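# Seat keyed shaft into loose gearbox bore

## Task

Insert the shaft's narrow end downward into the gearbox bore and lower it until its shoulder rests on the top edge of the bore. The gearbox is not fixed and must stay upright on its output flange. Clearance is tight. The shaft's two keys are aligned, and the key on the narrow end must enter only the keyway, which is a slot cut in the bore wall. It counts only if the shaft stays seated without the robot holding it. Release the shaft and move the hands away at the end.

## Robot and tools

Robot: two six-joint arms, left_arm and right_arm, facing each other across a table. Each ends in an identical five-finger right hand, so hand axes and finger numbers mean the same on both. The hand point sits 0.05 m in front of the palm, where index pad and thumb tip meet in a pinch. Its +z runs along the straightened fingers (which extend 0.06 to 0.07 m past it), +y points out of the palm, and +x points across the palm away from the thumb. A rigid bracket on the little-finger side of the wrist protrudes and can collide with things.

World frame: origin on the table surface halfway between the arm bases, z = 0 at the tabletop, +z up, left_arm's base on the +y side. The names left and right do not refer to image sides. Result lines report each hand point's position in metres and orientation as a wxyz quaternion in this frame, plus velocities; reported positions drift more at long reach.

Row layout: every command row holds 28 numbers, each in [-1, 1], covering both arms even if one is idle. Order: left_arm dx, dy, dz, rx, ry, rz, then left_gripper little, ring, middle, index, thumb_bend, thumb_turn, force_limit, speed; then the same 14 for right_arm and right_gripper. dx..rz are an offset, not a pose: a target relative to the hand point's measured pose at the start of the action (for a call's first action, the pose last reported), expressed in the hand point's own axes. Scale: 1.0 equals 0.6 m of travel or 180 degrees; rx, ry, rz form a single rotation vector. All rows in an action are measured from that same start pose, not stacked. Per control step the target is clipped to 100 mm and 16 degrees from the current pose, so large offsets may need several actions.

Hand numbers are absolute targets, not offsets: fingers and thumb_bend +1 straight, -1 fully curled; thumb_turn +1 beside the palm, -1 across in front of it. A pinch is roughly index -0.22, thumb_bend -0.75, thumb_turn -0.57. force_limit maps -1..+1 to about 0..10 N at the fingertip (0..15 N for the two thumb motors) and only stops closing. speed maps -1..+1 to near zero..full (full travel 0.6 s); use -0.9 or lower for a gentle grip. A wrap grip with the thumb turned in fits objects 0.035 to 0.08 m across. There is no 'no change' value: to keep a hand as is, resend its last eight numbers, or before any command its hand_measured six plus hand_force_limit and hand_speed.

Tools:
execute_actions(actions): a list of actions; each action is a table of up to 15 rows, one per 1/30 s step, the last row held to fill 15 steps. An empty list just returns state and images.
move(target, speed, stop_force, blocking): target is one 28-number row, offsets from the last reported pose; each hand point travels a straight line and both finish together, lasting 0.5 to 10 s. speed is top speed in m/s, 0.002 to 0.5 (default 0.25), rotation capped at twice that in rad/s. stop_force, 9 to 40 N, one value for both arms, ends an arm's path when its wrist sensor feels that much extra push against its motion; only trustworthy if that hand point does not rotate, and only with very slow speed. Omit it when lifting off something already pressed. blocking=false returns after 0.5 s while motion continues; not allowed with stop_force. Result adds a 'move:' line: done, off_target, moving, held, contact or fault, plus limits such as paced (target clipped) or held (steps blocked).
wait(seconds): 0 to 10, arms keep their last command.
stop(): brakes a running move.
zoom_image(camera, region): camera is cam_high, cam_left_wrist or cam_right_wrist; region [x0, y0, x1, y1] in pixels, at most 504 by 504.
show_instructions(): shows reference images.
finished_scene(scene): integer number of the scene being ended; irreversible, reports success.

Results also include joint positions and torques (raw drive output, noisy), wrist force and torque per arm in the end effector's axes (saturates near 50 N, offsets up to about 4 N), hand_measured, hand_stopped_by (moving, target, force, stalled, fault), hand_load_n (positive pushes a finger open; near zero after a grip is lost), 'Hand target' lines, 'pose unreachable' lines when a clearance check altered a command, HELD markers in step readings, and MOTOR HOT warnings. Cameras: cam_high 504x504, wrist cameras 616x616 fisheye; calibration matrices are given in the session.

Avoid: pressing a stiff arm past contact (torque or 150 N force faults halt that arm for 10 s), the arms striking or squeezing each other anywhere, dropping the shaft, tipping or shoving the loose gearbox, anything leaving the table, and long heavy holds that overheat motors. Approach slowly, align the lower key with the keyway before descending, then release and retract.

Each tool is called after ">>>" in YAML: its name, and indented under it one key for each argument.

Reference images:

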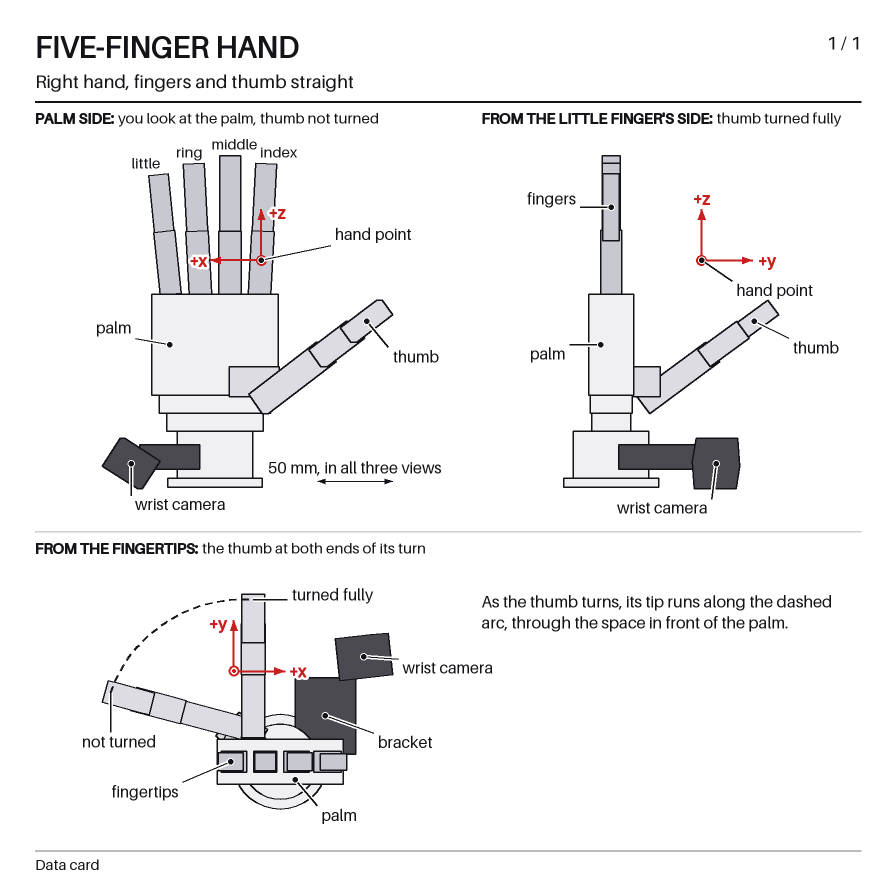

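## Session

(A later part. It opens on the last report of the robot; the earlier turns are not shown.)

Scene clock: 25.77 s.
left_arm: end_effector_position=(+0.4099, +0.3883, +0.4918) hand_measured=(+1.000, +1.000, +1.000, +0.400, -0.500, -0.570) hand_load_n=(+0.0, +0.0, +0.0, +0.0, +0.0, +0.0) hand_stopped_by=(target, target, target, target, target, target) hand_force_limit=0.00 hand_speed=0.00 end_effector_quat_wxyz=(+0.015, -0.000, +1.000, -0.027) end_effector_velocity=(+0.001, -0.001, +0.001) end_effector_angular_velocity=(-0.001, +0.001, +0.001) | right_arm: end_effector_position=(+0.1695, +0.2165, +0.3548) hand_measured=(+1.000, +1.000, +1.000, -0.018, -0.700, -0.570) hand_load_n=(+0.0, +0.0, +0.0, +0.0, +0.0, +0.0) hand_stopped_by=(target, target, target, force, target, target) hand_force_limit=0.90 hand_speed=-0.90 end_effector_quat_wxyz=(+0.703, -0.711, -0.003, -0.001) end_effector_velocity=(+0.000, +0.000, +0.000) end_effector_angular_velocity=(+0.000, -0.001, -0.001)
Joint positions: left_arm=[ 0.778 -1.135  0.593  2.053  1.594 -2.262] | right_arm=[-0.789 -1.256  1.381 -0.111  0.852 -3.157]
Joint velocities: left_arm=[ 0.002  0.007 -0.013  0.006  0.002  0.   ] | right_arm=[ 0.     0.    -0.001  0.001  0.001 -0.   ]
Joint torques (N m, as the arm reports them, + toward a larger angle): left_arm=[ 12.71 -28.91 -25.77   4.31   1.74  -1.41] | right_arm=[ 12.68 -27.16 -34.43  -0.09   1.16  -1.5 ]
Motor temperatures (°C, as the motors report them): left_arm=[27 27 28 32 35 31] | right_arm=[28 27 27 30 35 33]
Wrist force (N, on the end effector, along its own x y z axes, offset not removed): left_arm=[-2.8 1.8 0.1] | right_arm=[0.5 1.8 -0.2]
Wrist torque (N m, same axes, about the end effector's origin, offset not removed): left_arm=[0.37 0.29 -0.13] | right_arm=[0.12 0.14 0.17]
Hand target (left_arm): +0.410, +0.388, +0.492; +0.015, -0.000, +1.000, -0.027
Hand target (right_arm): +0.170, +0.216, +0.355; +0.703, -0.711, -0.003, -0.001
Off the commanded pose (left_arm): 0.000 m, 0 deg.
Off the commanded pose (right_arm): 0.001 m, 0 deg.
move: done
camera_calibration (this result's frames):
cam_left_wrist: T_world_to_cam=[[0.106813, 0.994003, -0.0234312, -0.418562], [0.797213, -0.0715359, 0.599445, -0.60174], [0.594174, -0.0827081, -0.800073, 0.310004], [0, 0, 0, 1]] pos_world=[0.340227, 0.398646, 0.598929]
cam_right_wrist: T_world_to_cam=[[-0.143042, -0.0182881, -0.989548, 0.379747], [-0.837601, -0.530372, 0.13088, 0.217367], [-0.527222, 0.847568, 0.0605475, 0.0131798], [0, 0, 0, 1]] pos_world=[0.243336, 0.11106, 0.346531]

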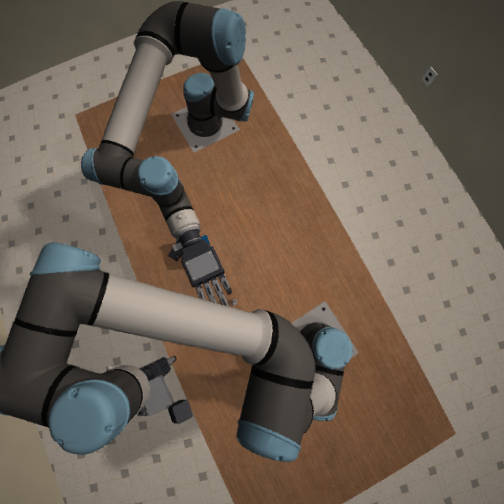

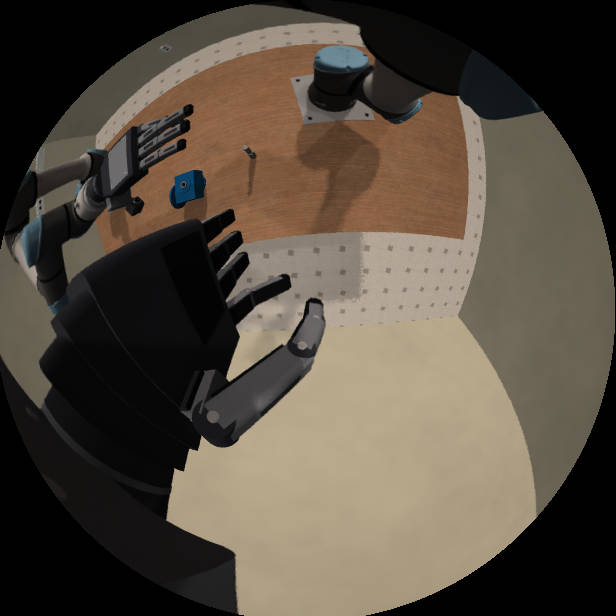

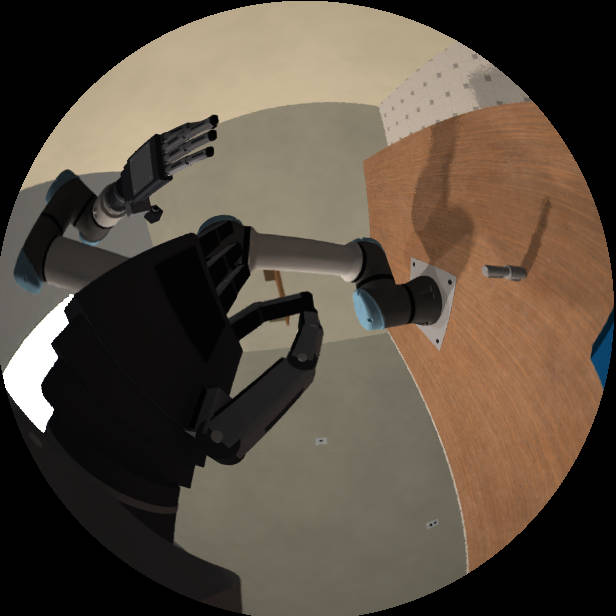

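>>> move:
  target: [0.2,0.25,0,0,0,0,1,1,1,0.4,-0.5,-0.57,0,0,-0.06,0.258,0.032,-0.1305,0.1305,-0.487,1,1,0.5,0.5,-0.4,-1,0,0]
  speed: 0.4

>>> move:
  target: [0,0,0,0,0,0,1,1,1,0.4,-0.5,-0.57,0,0,-0.2,0,0,0,0,0,1,1,0.5,0.5,-0.4,-1,0,0]
  speed: 0.15

>>> zoom_image:
  camera: "cam_high"
  region: [170, 230, 280, 340]

Scene clock: 29.03 s.
left_arm: end_effector_position=(+0.2901, +0.5380, +0.4801) hand_measured=(+1.000, +1.000, +1.000, +0.400, -0.500, -0.570) hand_load_n=(+0.0, +0.0, +0.0, +0.0, +0.0, +0.0) hand_stopped_by=(target, target, target, target, target, target) hand_force_limit=0.00 hand_speed=0.00 end_effector_quat_wxyz=(+0.015, -0.000, +1.000, -0.027) end_effector_velocity=(-0.001, +0.001, +0.000) end_effector_angular_velocity=(+0.001, -0.000, +0.001) | right_arm: end_effector_position=(+0.1348, +0.2343, +0.1993) hand_measured=(+1.000, +1.000, +0.500, +0.500, -0.400, -1.000) hand_load_n=(+0.0, +0.0, +0.0, +0.0, +0.0, +0.0) hand_stopped_by=(target, target, target, target, target, target) hand_force_limit=0.00 hand_speed=0.00 end_effector_quat_wxyz=(-0.351, +0.612, +0.358, +0.612) end_effector_velocity=(-0.000, +0.000, -0.001) end_effector_angular_velocity=(+0.001, -0.008, -0.000)
Joint positions: left_arm=[ 0.94  -1.593  1.2    1.91   1.603 -2.1  ] | right_arm=[-0.309 -1.059  1.6   -0.535  1.854 -4.72 ]
Joint velocities: left_arm=[ 0.002 -0.002  0.002  0.    -0.001  0.001] | right_arm=[ 0.001  0.003  0.002 -0.01   0.002 -0.008]
Joint torques (N m, as the arm reports them, + toward a larger angle): left_arm=[ 12.27 -22.29  -8.33   0.28   1.77   2.24] | right_arm=[ 12.43 -29.88 -10.36  -2.95   2.38  -1.43]
Motor temperatures (°C, as the motors report them): left_arm=[27 27 28 32 35 31] | right_arm=[28 27 27 30 35 33]
Wrist force (N, on the end effector, along its own x y z axes, offset not removed): left_arm=[-2.8 -0.2 3.8] | right_arm=[0.8 0.4 -1.1]
Wrist torque (N m, same axes, about the end effector's origin, offset not removed): left_arm=[-0.24 0.18 -0.17] | right_arm=[0.00 -0.05 0.26]
Hand target (left_arm): +0.290, +0.538, +0.480; +0.015, -0.000, +1.000, -0.027
Hand target (right_arm): +0.135, +0.234, +0.199; -0.350, +0.612, +0.358, +0.612
Off the commanded pose (left_arm): 0.000 m, 0 deg.
Off the commanded pose (right_arm): 0.001 m, 0 deg.
move: done
camera_calibration (this result's frames):
cam_left_wrist: T_world_to_cam=[[0.106816, 0.99401, -0.0231063, -0.55505], [0.797078, -0.0717155, 0.599603, -0.488527], [0.594354, -0.0824645, -0.799964, 0.383945], [0, 0, 0, 1]] pos_world=[0.220483, 0.548353, 0.587239]
cam_right_wrist: T_world_to_cam=[[0.854708, -0.49979, -0.140296, 0.0302674], [-0.372861, -0.403027, -0.835789, 0.318303], [0.361176, 0.766667, -0.530823, 0.00626573], [0, 0, 0, 1]] pos_world=[0.09055, 0.138609, 0.273607]

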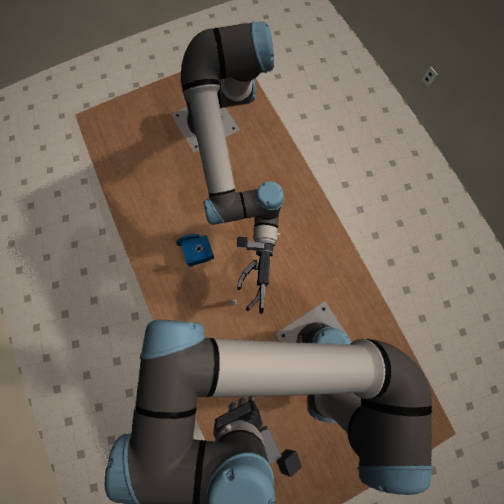

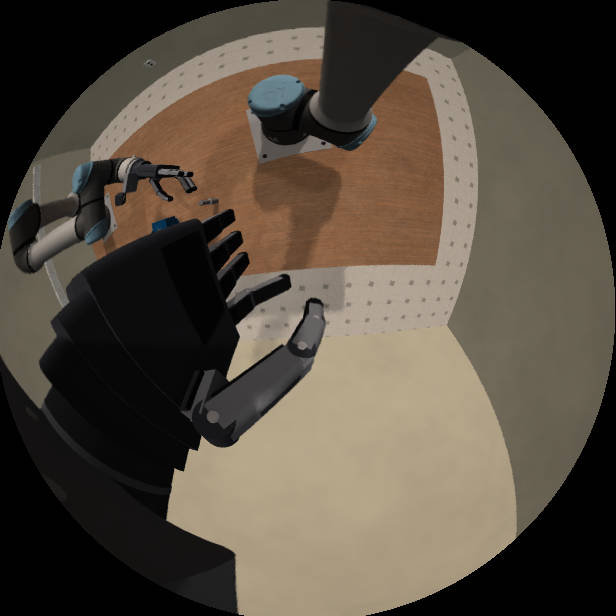

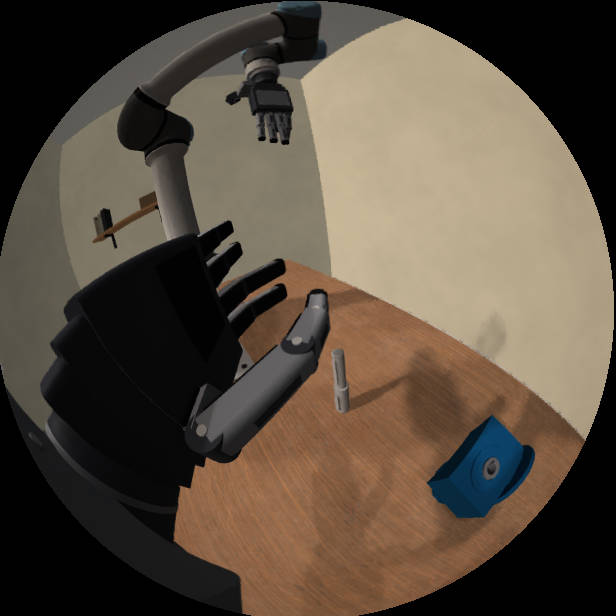

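Scene clock: 30.30 s.
left_arm: end_effector_position=(+0.2901, +0.5380, +0.4801) hand_measured=(+1.000, +1.000, +1.000, +0.400, -0.500, -0.570) hand_load_n=(+0.0, +0.0, +0.0, +0.0, +0.0, +0.0) hand_stopped_by=(target, target, target, target, target, target) hand_force_limit=0.00 hand_speed=0.00 end_effector_quat_wxyz=(+0.015, -0.000, +1.000, -0.027) end_effector_velocity=(-0.000, +0.000, +0.000) end_effector_angular_velocity=(+0.000, -0.000, +0.002) | right_arm: end_effector_position=(+0.1355, +0.2331, +0.0793) hand_measured=(+1.000, +1.000, +0.500, +0.500, -0.400, -1.000) hand_load_n=(+0.0, +0.0, +0.0, +0.0, +0.0, +0.0) hand_stopped_by=(target, target, target, target, target, target) hand_force_limit=0.00 hand_speed=0.00 end_effector_quat_wxyz=(-0.351, +0.612, +0.358, +0.611) end_effector_velocity=(-0.000, +0.000, -0.002) end_effector_angular_velocity=(-0.002, +0.000, +0.001)
Joint positions: left_arm=[ 0.94  -1.593  1.2    1.91   1.603 -2.1  ] | right_arm=[-0.311 -0.885  1.683 -0.791  1.852 -4.72 ]
Joint velocities: left_arm=[ 0.    -0.    -0.001  0.001 -0.    -0.002] | right_arm=[-0.     0.002  0.    -0.001 -0.002 -0.   ]
Joint torques (N m, as the arm reports them, + toward a larger angle): left_arm=[ -0.78  -9.59 -26.86   0.73   1.34  -1.47] | right_arm=[-15.1  -31.6  -16.64  -3.08  -2.61  -1.49]
Motor temperatures (°C, as the motors report them): left_arm=[27 27 28 32 35 31] | right_arm=[28 27 27 30 35 33]
Wrist force (N, on the end effector, along its own x y z axes, offset not removed): left_arm=[-2.5 -0.5 0.2] | right_arm=[-3.6 0.5 2.3]
Wrist torque (N m, same axes, about the end effector's origin, offset not removed): left_arm=[0.01 0.31 -0.20] | right_arm=[-0.15 0.63 -0.07]
Hand target (left_arm): +0.290, +0.538, +0.480; +0.015, -0.000, +1.000, -0.027
Hand target (right_arm): +0.136, +0.233, +0.079; -0.351, +0.612, +0.358, +0.612
Off the commanded pose (left_arm): 0.000 m, 0 deg.
Off the commanded pose (right_arm): 0.000 m, 0 deg.
move: done
camera_calibration (this result's frames):
cam_left_wrist: T_world_to_cam=[[0.106797, 0.994012, -0.0231029, -0.555059], [0.797088, -0.0717039, 0.599591, -0.488524], [0.594344, -0.0824498, -0.799973, 0.383941], [0, 0, 0, 1]] pos_world=[0.220482, 0.548362, 0.587234]
cam_right_wrist: T_world_to_cam=[[0.854703, -0.499806, -0.140277, 0.0122428], [-0.372897, -0.403122, -0.835727, 0.217815], [0.361153, 0.766607, -0.530926, -0.0567514], [0, 0, 0, 1]] pos_world=[0.0912546, 0.137431, 0.153621]

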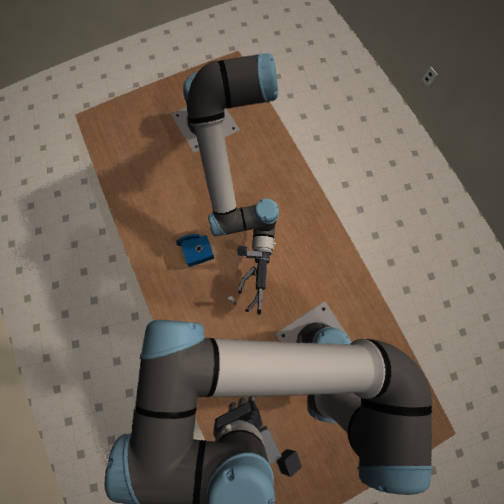

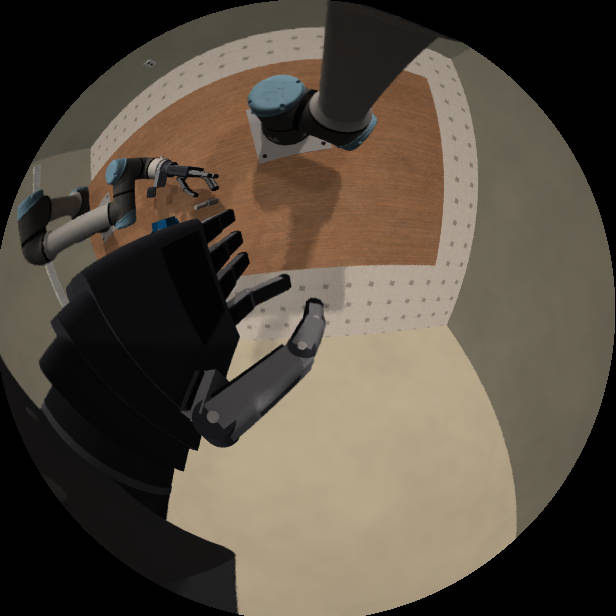

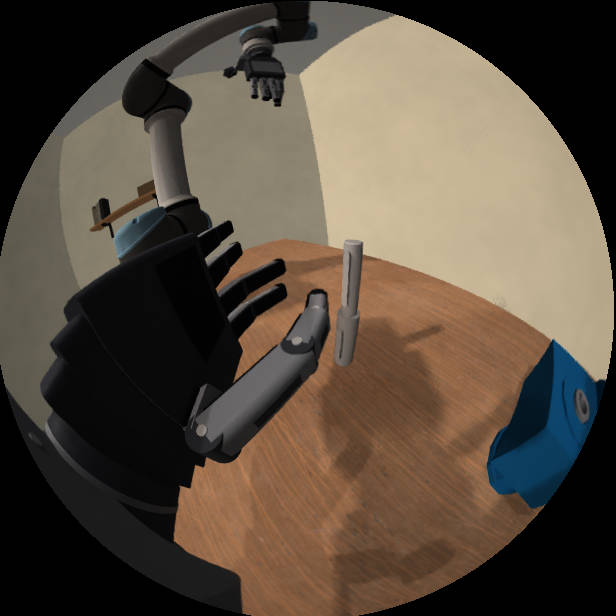

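Region (170, 230, 280, 340) of cam_high's 504x504 image, scaled by 4.582, with more detail than that image has.

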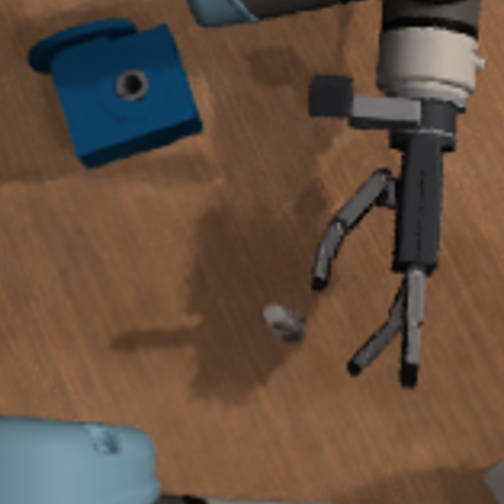

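>>> wait:
  seconds: 0

>>> zoom_image:
  camera: "cam_high"
  region: [200, 260, 280, 340]

>>> zoom_image:
  camera: "cam_right_wrist"
  region: [230, 220, 430, 400]

Scene clock: 30.47 s.
left_arm: end_effector_position=(+0.2901, +0.5380, +0.4801) hand_measured=(+1.000, +1.000, +1.000, +0.400, -0.500, -0.570) hand_load_n=(+0.0, +0.0, +0.0, +0.0, +0.0, +0.0) hand_stopped_by=(target, target, target, target, target, target) hand_force_limit=0.00 hand_speed=0.00 end_effector_quat_wxyz=(+0.015, -0.000, +1.000, -0.027) end_effector_velocity=(+0.001, -0.001, +0.000) end_effector_angular_velocity=(-0.002, -0.004, +0.000) | right_arm: end_effector_position=(+0.1355, +0.2331, +0.0793) hand_measured=(+1.000, +1.000, +0.500, +0.500, -0.400, -1.000) hand_load_n=(+0.0, +0.0, +0.0, +0.0, +0.0, +0.0) hand_stopped_by=(target, target, target, target, target, target) hand_force_limit=0.00 hand_speed=0.00 end_effector_quat_wxyz=(-0.351, +0.612, +0.358, +0.611) end_effector_velocity=(+0.000, +0.000, +0.000) end_effector_angular_velocity=(+0.001, -0.000, +0.001)
Joint positions: left_arm=[ 0.94  -1.593  1.2    1.91   1.603 -2.1  ] | right_arm=[-0.311 -0.885  1.683 -0.791  1.852 -4.72 ]
Joint velocities: left_arm=[-0.    -0.    -0.002 -0.003  0.    -0.001] | right_arm=[-0.001  0.    -0.001 -0.001 -0.002 -0.   ]
Joint torques (N m, as the arm reports them, + toward a larger angle): left_arm=[ -2.73 -10.11 -26.02   0.77   1.27  -1.62] | right_arm=[-14.69 -32.14 -21.48  -2.94  -2.59  -1.48]
Motor temperatures (°C, as the motors report them): left_arm=[27 27 28 32 35 31] | right_arm=[28 27 27 30 35 33]
Wrist force (N, on the end effector, along its own x y z axes, offset not removed): left_arm=[-2.8 -1.5 2.4] | right_arm=[-4.2 -0.5 0.2]
Wrist torque (N m, same axes, about the end effector's origin, offset not removed): left_arm=[-0.36 0.44 -0.22] | right_arm=[-0.13 0.62 -0.23]
Hand target (left_arm): +0.290, +0.538, +0.480; +0.015, -0.000, +1.000, -0.027
Hand target (right_arm): +0.136, +0.233, +0.079; -0.351, +0.612, +0.358, +0.612
Off the commanded pose (left_arm): 0.000 m, 0 deg.
Off the commanded pose (right_arm): 0.000 m, 0 deg.
camera_calibration (this result's frames):
cam_left_wrist: T_world_to_cam=[[0.10678, 0.994014, -0.0231107, -0.55505], [0.79708, -0.0716838, 0.599603, -0.488542], [0.594358, -0.0824465, -0.799964, 0.383934], [0, 0, 0, 1]] pos_world=[0.220481, 0.548361, 0.587237]
cam_right_wrist: T_world_to_cam=[[0.854705, -0.499805, -0.140268, 0.0122304], [-0.372886, -0.40312, -0.835734, 0.217748], [0.361159, 0.766609, -0.530918, -0.0568063], [0, 0, 0, 1]] pos_world=[0.0912579, 0.13744, 0.153535]

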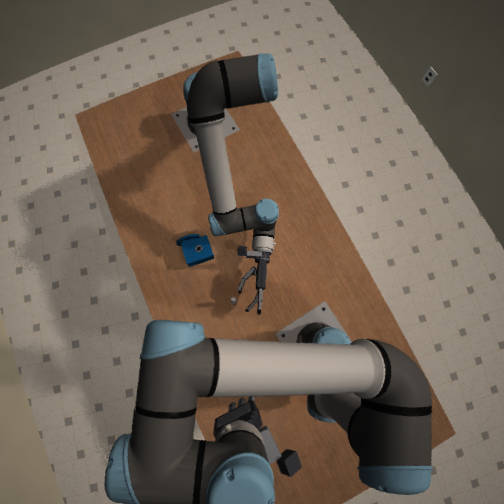

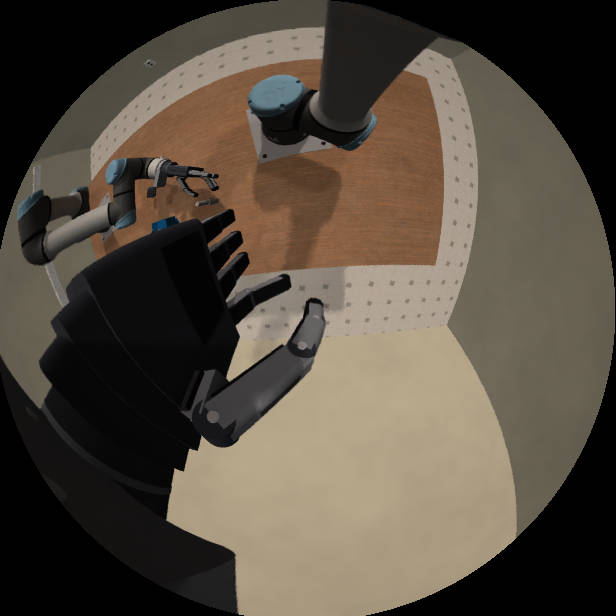

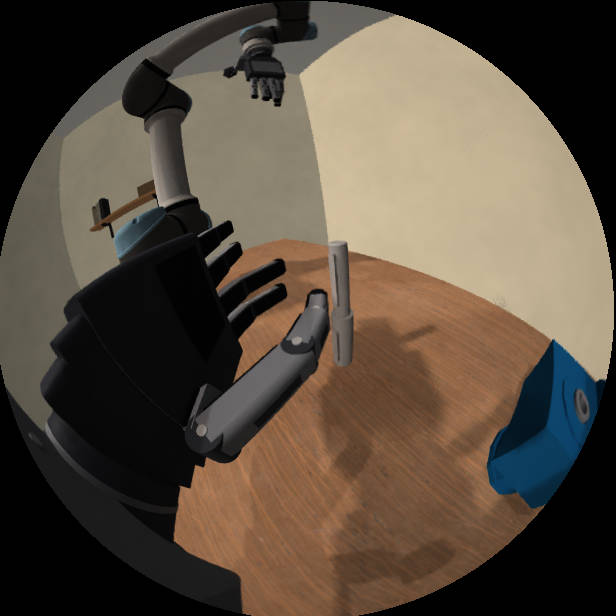

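Region (200, 260, 280, 340) of cam_high's 504x504 image, scaled by 6.300, with more detail than that image has.

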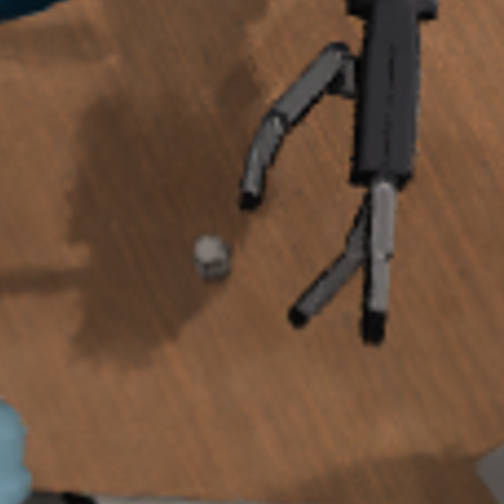

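Region (230, 220, 430, 400) of cam_right_wrist's 616x616 image, scaled by 2.520, with more detail than that image has; it fills the top 454 rows of this view, and the rest is white.

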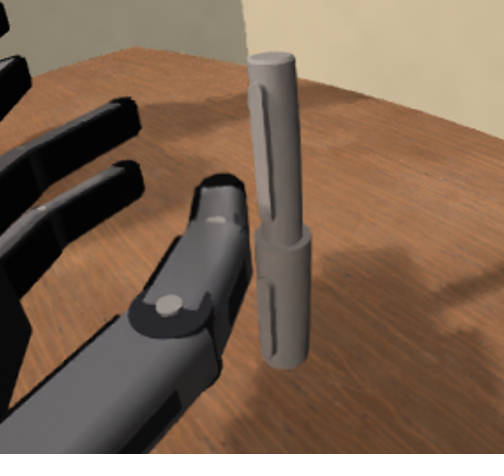

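>>> move:
  target: [0,0,0,0,0,0,1,1,1,0.4,-0.5,-0.57,0,0,0,0.052,0.015,0,0,0,1,1,0.4,0.4,-0.65,-1,0,-0.7]
  speed: 0.04

>>> zoom_image:
  camera: "cam_high"
  region: [200, 260, 280, 340]

>>> zoom_image:
  camera: "cam_right_wrist"
  region: [230, 220, 430, 400]

Scene clock: 31.73 s.
left_arm: end_effector_position=(+0.2901, +0.5380, +0.4801) hand_measured=(+1.000, +1.000, +1.000, +0.400, -0.500, -0.570) hand_load_n=(+0.0, +0.0, +0.0, +0.0, +0.0, +0.0) hand_stopped_by=(target, target, target, target, target, target) hand_force_limit=0.00 hand_speed=0.00 end_effector_quat_wxyz=(+0.015, -0.000, +1.000, -0.027) end_effector_velocity=(+0.001, -0.001, -0.000) end_effector_angular_velocity=(-0.000, +0.001, -0.002) | right_arm: end_effector_position=(+0.1670, +0.2254, +0.0795) hand_measured=(+1.000, +1.000, +0.400, +0.400, -0.650, -1.000) hand_load_n=(+0.0, +0.0, +0.0, +0.0, +0.0, +0.0) hand_stopped_by=(target, target, target, target, target, target) hand_force_limit=0.00 hand_speed=-0.70 end_effector_quat_wxyz=(-0.351, +0.612, +0.358, +0.611) end_effector_velocity=(+0.001, -0.000, -0.000) end_effector_angular_velocity=(+0.000, -0.000, +0.001)
Joint positions: left_arm=[ 0.94  -1.593  1.2    1.91   1.603 -2.1  ] | right_arm=[-0.371 -0.897  1.706 -0.802  1.792 -4.72 ]
Joint velocities: left_arm=[-0.001  0.002 -0.    -0.     0.001  0.001] | right_arm=[-0.003 -0.     0.001 -0.001 -0.004 -0.   ]
Joint torques (N m, as the arm reports them, + toward a larger angle): left_arm=[ -3.55  -9.79 -25.66   0.82   1.16  -1.42] | right_arm=[-14.17 -47.88  -6.47  -2.98  -2.66  -1.59]
Motor temperatures (°C, as the motors report them): left_arm=[27 27 28 32 35 31] | right_arm=[28 27 27 30 35 33]
Wrist force (N, on the end effector, along its own x y z axes, offset not removed): left_arm=[-4.9 0.4 0.7] | right_arm=[-1.3 -0.1 1.0]
Wrist torque (N m, same axes, about the end effector's origin, offset not removed): left_arm=[0.04 0.70 -0.19] | right_arm=[-0.20 0.33 0.10]
Hand target (left_arm): +0.290, +0.538, +0.480; +0.015, -0.000, +1.000, -0.027
Hand target (right_arm): +0.167, +0.225, +0.080; -0.351, +0.612, +0.358, +0.611
Off the commanded pose (left_arm): 0.000 m, 0 deg.
Off the commanded pose (right_arm): 0.000 m, 0 deg.
move: done
camera_calibration (this result's frames):
cam_left_wrist: T_world_to_cam=[[0.106779, 0.994014, -0.0231118, -0.55505], [0.797079, -0.0716822, 0.599605, -0.488544], [0.594359, -0.0824469, -0.799962, 0.383934], [0, 0, 0, 1]] pos_world=[0.220481, 0.548361, 0.587238]
cam_right_wrist: T_world_to_cam=[[0.854686, -0.499818, -0.140332, -0.0184553], [-0.372948, -0.403097, -0.835717, 0.226583], [0.361139, 0.766612, -0.530928, -0.062113], [0, 0, 0, 1]] pos_world=[0.122709, 0.129727, 0.153792]

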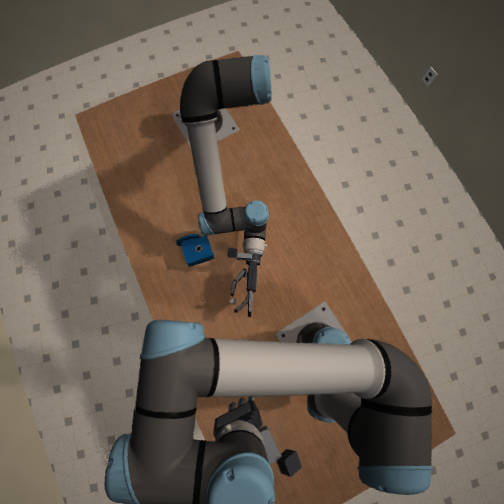

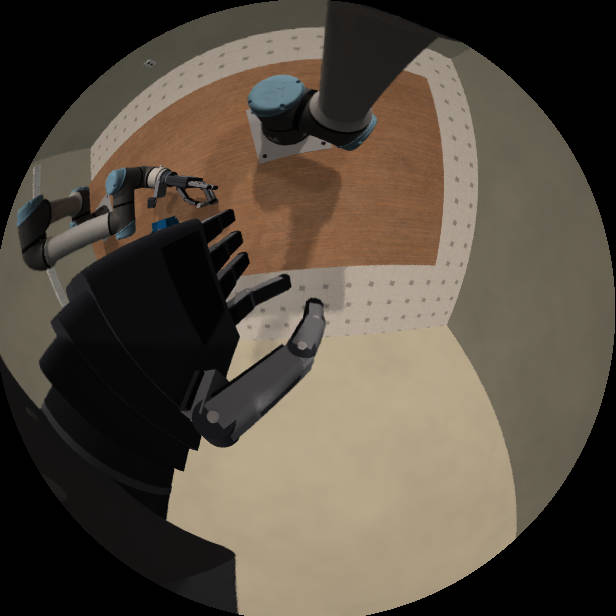

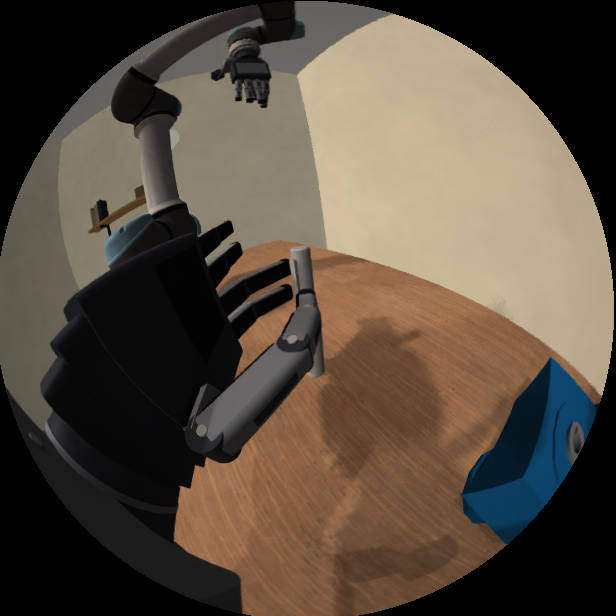

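Region (200, 260, 280, 340) of cam_high's 504x504 image, scaled by 6.300, with more detail than that image has.

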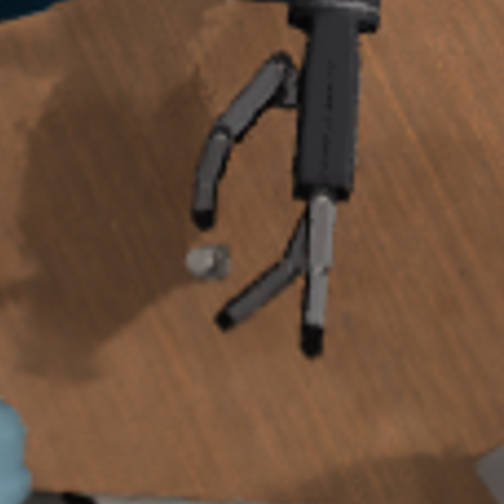

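Region (230, 220, 430, 400) of cam_right_wrist's 616x616 image, scaled by 2.520, with more detail than that image has; it fills the top 454 rows of this view, and the rest is white.

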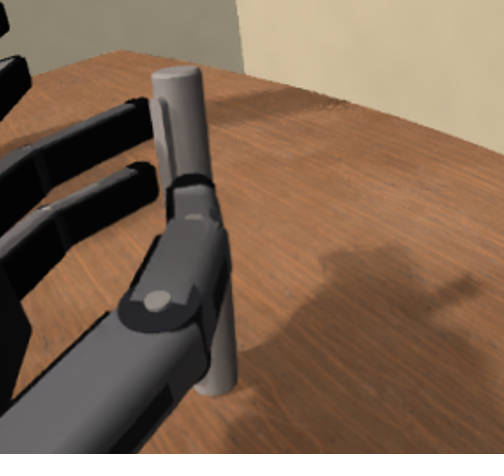

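>>> move:
  target: [0,0,0,0,0,0,1,1,1,0.4,-0.5,-0.57,0,0,0,0.005,0.013,0,0,0,1,1,0.2,0.2,-0.65,-1,0,-0.7]
  speed: 0.02

>>> move:
  target: [0,0,0,0,0,0,1,1,1,0.4,-0.5,-0.57,0,0,0,0,0,0,0,0,1,1,-0.3,-0.3,-0.65,-1,0.2,-0.9]

>>> zoom_image:
  camera: "cam_high"
  region: [200, 260, 280, 340]

>>> zoom_image:
  camera: "cam_right_wrist"
  region: [230, 220, 430, 400]

Scene clock: 32.63 s.
left_arm: end_effector_position=(+0.2901, +0.5380, +0.4801) hand_measured=(+1.000, +1.000, +1.000, +0.400, -0.500, -0.570) hand_load_n=(+0.0, +0.0, +0.0, +0.0, +0.0, +0.0) hand_stopped_by=(target, target, target, target, target, target) hand_force_limit=0.00 hand_speed=0.00 end_effector_quat_wxyz=(+0.015, -0.000, +1.000, -0.027) end_effector_velocity=(-0.000, -0.001, -0.001) end_effector_angular_velocity=(+0.000, +0.003, -0.001) | right_arm: end_effector_position=(+0.1734, +0.2306, +0.0795) hand_measured=(+1.000, +1.000, +0.200, +0.200, -0.650, -1.000) hand_load_n=(+0.0, +0.0, +0.0, +0.0, +0.0, +0.0) hand_stopped_by=(target, target, target, target, target, target) hand_force_limit=0.00 hand_speed=-0.70 end_effector_quat_wxyz=(-0.351, +0.612, +0.358, +0.611) end_effector_velocity=(+0.001, +0.001, -0.000) end_effector_angular_velocity=(-0.002, +0.000, +0.001)
Joint positions: left_arm=[ 0.94  -1.593  1.2    1.91   1.603 -2.1  ] | right_arm=[-0.379 -0.888  1.687 -0.793  1.784 -4.72 ]
Joint velocities: left_arm=[-0.     0.001  0.001  0.001  0.002  0.001] | right_arm=[-0.001  0.002 -0.003  0.003 -0.002 -0.   ]
Joint torques (N m, as the arm reports them, + toward a larger angle): left_arm=[ -3.08 -10.06 -25.9    0.88   1.05  -1.36] | right_arm=[-14.16 -32.54 -28.63  -0.21  -2.53  -1.46]
Motor temperatures (°C, as the motors report them): left_arm=[27 27 28 32 35 31] | right_arm=[28 27 27 30 35 33]
Wrist force (N, on the end effector, along its own x y z axes, offset not removed): left_arm=[-2.5 3.0 1.4] | right_arm=[-1.7 -2.2 0.2]
Wrist torque (N m, same axes, about the end effector's origin, offset not removed): left_arm=[0.43 0.36 -0.11] | right_arm=[-0.44 0.51 -0.02]
Hand target (left_arm): +0.290, +0.538, +0.480; +0.015, -0.000, +1.000, -0.027
Hand target (right_arm): +0.173, +0.231, +0.079; -0.351, +0.612, +0.358, +0.611
Off the commanded pose (left_arm): 0.000 m, 0 deg.
Off the commanded pose (right_arm): 0.000 m, 0 deg.
move: done
camera_calibration (this result's frames):
cam_left_wrist: T_world_to_cam=[[0.106779, 0.994014, -0.0231119, -0.555049], [0.797079, -0.071682, 0.599605, -0.488544], [0.594359, -0.0824469, -0.799962, 0.383934], [0, 0, 0, 1]] pos_world=[0.220481, 0.548361, 0.587238]
cam_right_wrist: T_world_to_cam=[[0.854685, -0.499819, -0.14034, -0.0213366], [-0.372953, -0.403091, -0.835717, 0.231055], [0.361137, 0.766615, -0.530925, -0.0684164], [0, 0, 0, 1]] pos_world=[0.129116, 0.134921, 0.153778]

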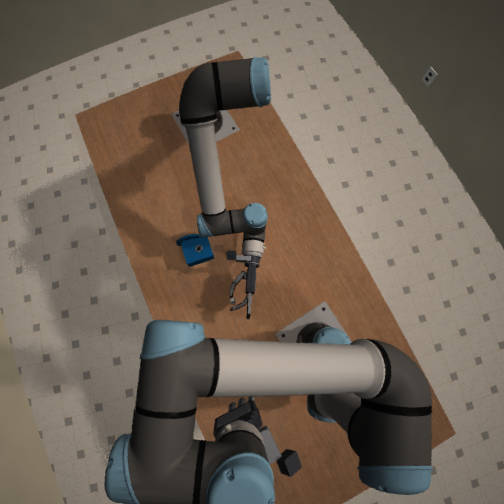

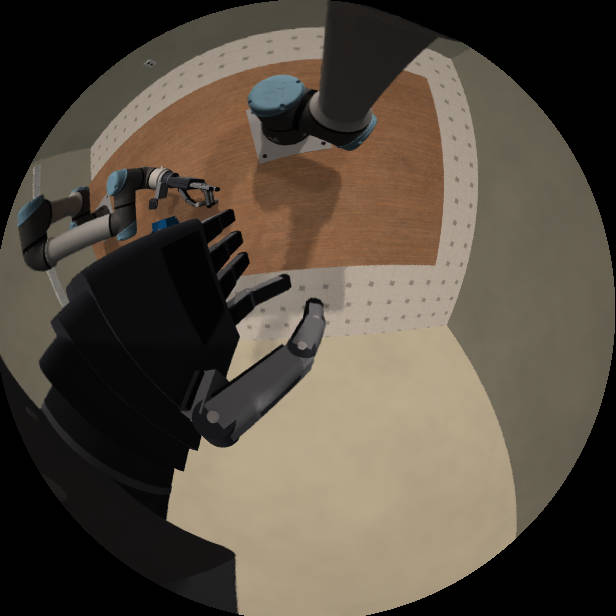

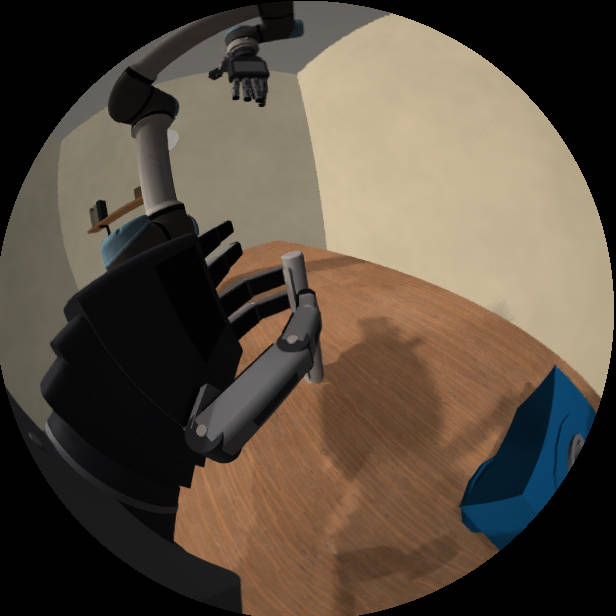

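Scene clock: 35.60 s.
left_arm: end_effector_position=(+0.2901, +0.5380, +0.4801) hand_measured=(+1.000, +1.000, +1.000, +0.400, -0.500, -0.570) hand_load_n=(+0.0, +0.0, +0.0, +0.0, +0.0, +0.0) hand_stopped_by=(target, target, target, target, target, target) hand_force_limit=0.00 hand_speed=0.00 end_effector_quat_wxyz=(+0.015, -0.000, +1.000, -0.027) end_effector_velocity=(-0.000, +0.000, -0.000) end_effector_angular_velocity=(+0.001, +0.002, -0.002) | right_arm: end_effector_position=(+0.1734, +0.2306, +0.0795) hand_measured=(+1.000, +1.000, -0.242, -0.252, -0.650, -1.000) hand_load_n=(+0.0, +0.0, +6.0, +6.5, +1.0, +0.0) hand_stopped_by=(target, target, force, force, target, target) hand_force_limit=0.20 hand_speed=-0.90 end_effector_quat_wxyz=(-0.351, +0.612, +0.358, +0.611) end_effector_velocity=(-0.000, +0.000, +0.000) end_effector_angular_velocity=(+0.000, +0.000, +0.001)
Joint positions: left_arm=[ 0.94  -1.593  1.2    1.91   1.603 -2.1  ] | right_arm=[-0.38  -0.888  1.687 -0.793  1.784 -4.72 ]
Joint velocities: left_arm=[ 0.    -0.     0.001  0.001  0.     0.003] | right_arm=[ 0.     0.    -0.    -0.    -0.001  0.   ]
Joint torques (N m, as the arm reports them, + toward a larger angle): left_arm=[ -2.79 -10.05 -25.63   0.88   1.2   -1.42] | right_arm=[ 11.31 -46.09 -14.98  -0.77   0.64  -1.32]
Motor temperatures (°C, as the motors report them): left_arm=[27 27 28 32 35 31] | right_arm=[28 27 27 30 35 33]
Wrist force (N, on the end effector, along its own x y z axes, offset not removed): left_arm=[-4.5 -2.1 0.4] | right_arm=[-0.8 1.2 2.5]
Wrist torque (N m, same axes, about the end effector's origin, offset not removed): left_arm=[-0.23 0.67 -0.31] | right_arm=[0.01 0.10 0.10]
Hand target (left_arm): +0.290, +0.538, +0.480; +0.015, -0.000, +1.000, -0.027
Hand target (right_arm): +0.173, +0.231, +0.079; -0.351, +0.612, +0.358, +0.611
Off the commanded pose (left_arm): 0.000 m, 0 deg.
Off the commanded pose (right_arm): 0.000 m, 0 deg.
move: done
camera_calibration (this result's frames):
cam_left_wrist: T_world_to_cam=[[0.106779, 0.994014, -0.0231117, -0.55505], [0.797079, -0.0716821, 0.599605, -0.488544], [0.594359, -0.0824468, -0.799962, 0.383934], [0, 0, 0, 1]] pos_world=[0.220481, 0.548361, 0.587238]
cam_right_wrist: T_world_to_cam=[[0.854656, -0.499869, -0.140338, -0.0213593], [-0.372977, -0.403075, -0.835714, 0.231055], [0.361181, 0.766591, -0.53093, -0.0684169], [0, 0, 0, 1]] pos_world=[0.129144, 0.134903, 0.153774]

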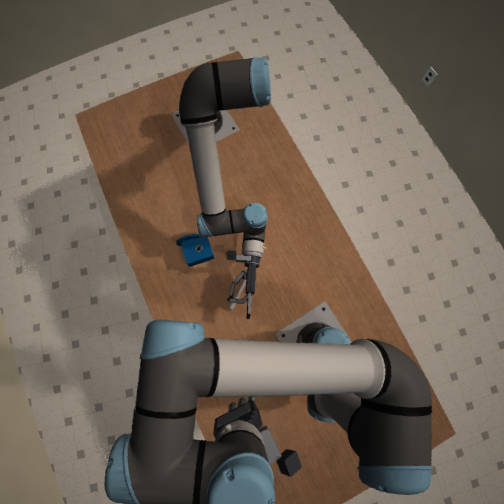

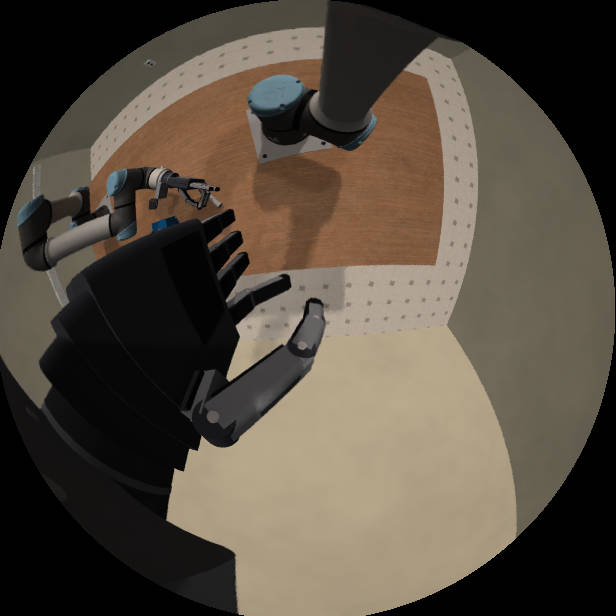

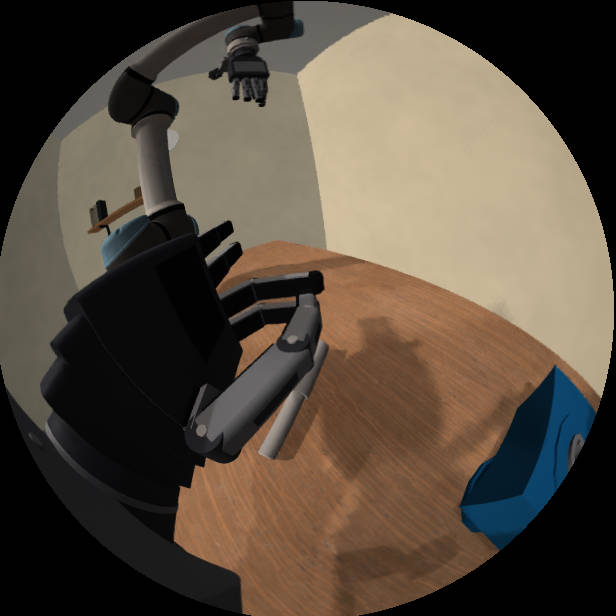

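Region (200, 260, 280, 340) of cam_high's 504x504 image, scaled by 6.300, with more detail than that image has.

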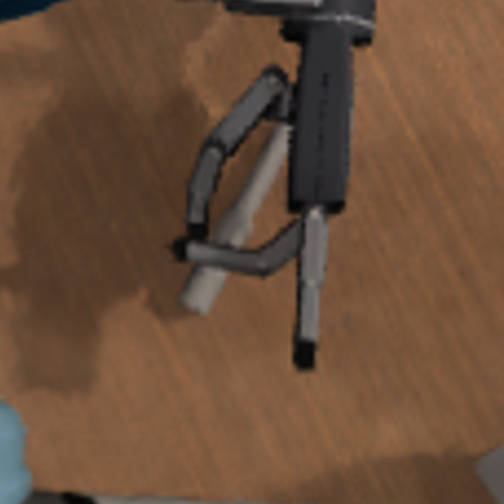

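Region (230, 220, 430, 400) of cam_right_wrist's 616x616 image, scaled by 2.520, with more detail than that image has; it fills the top 454 rows of this view, and the rest is white.

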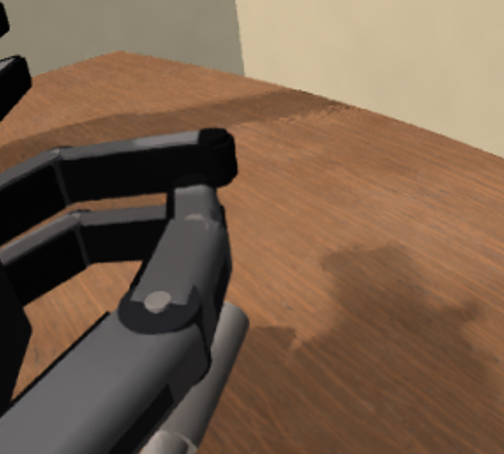

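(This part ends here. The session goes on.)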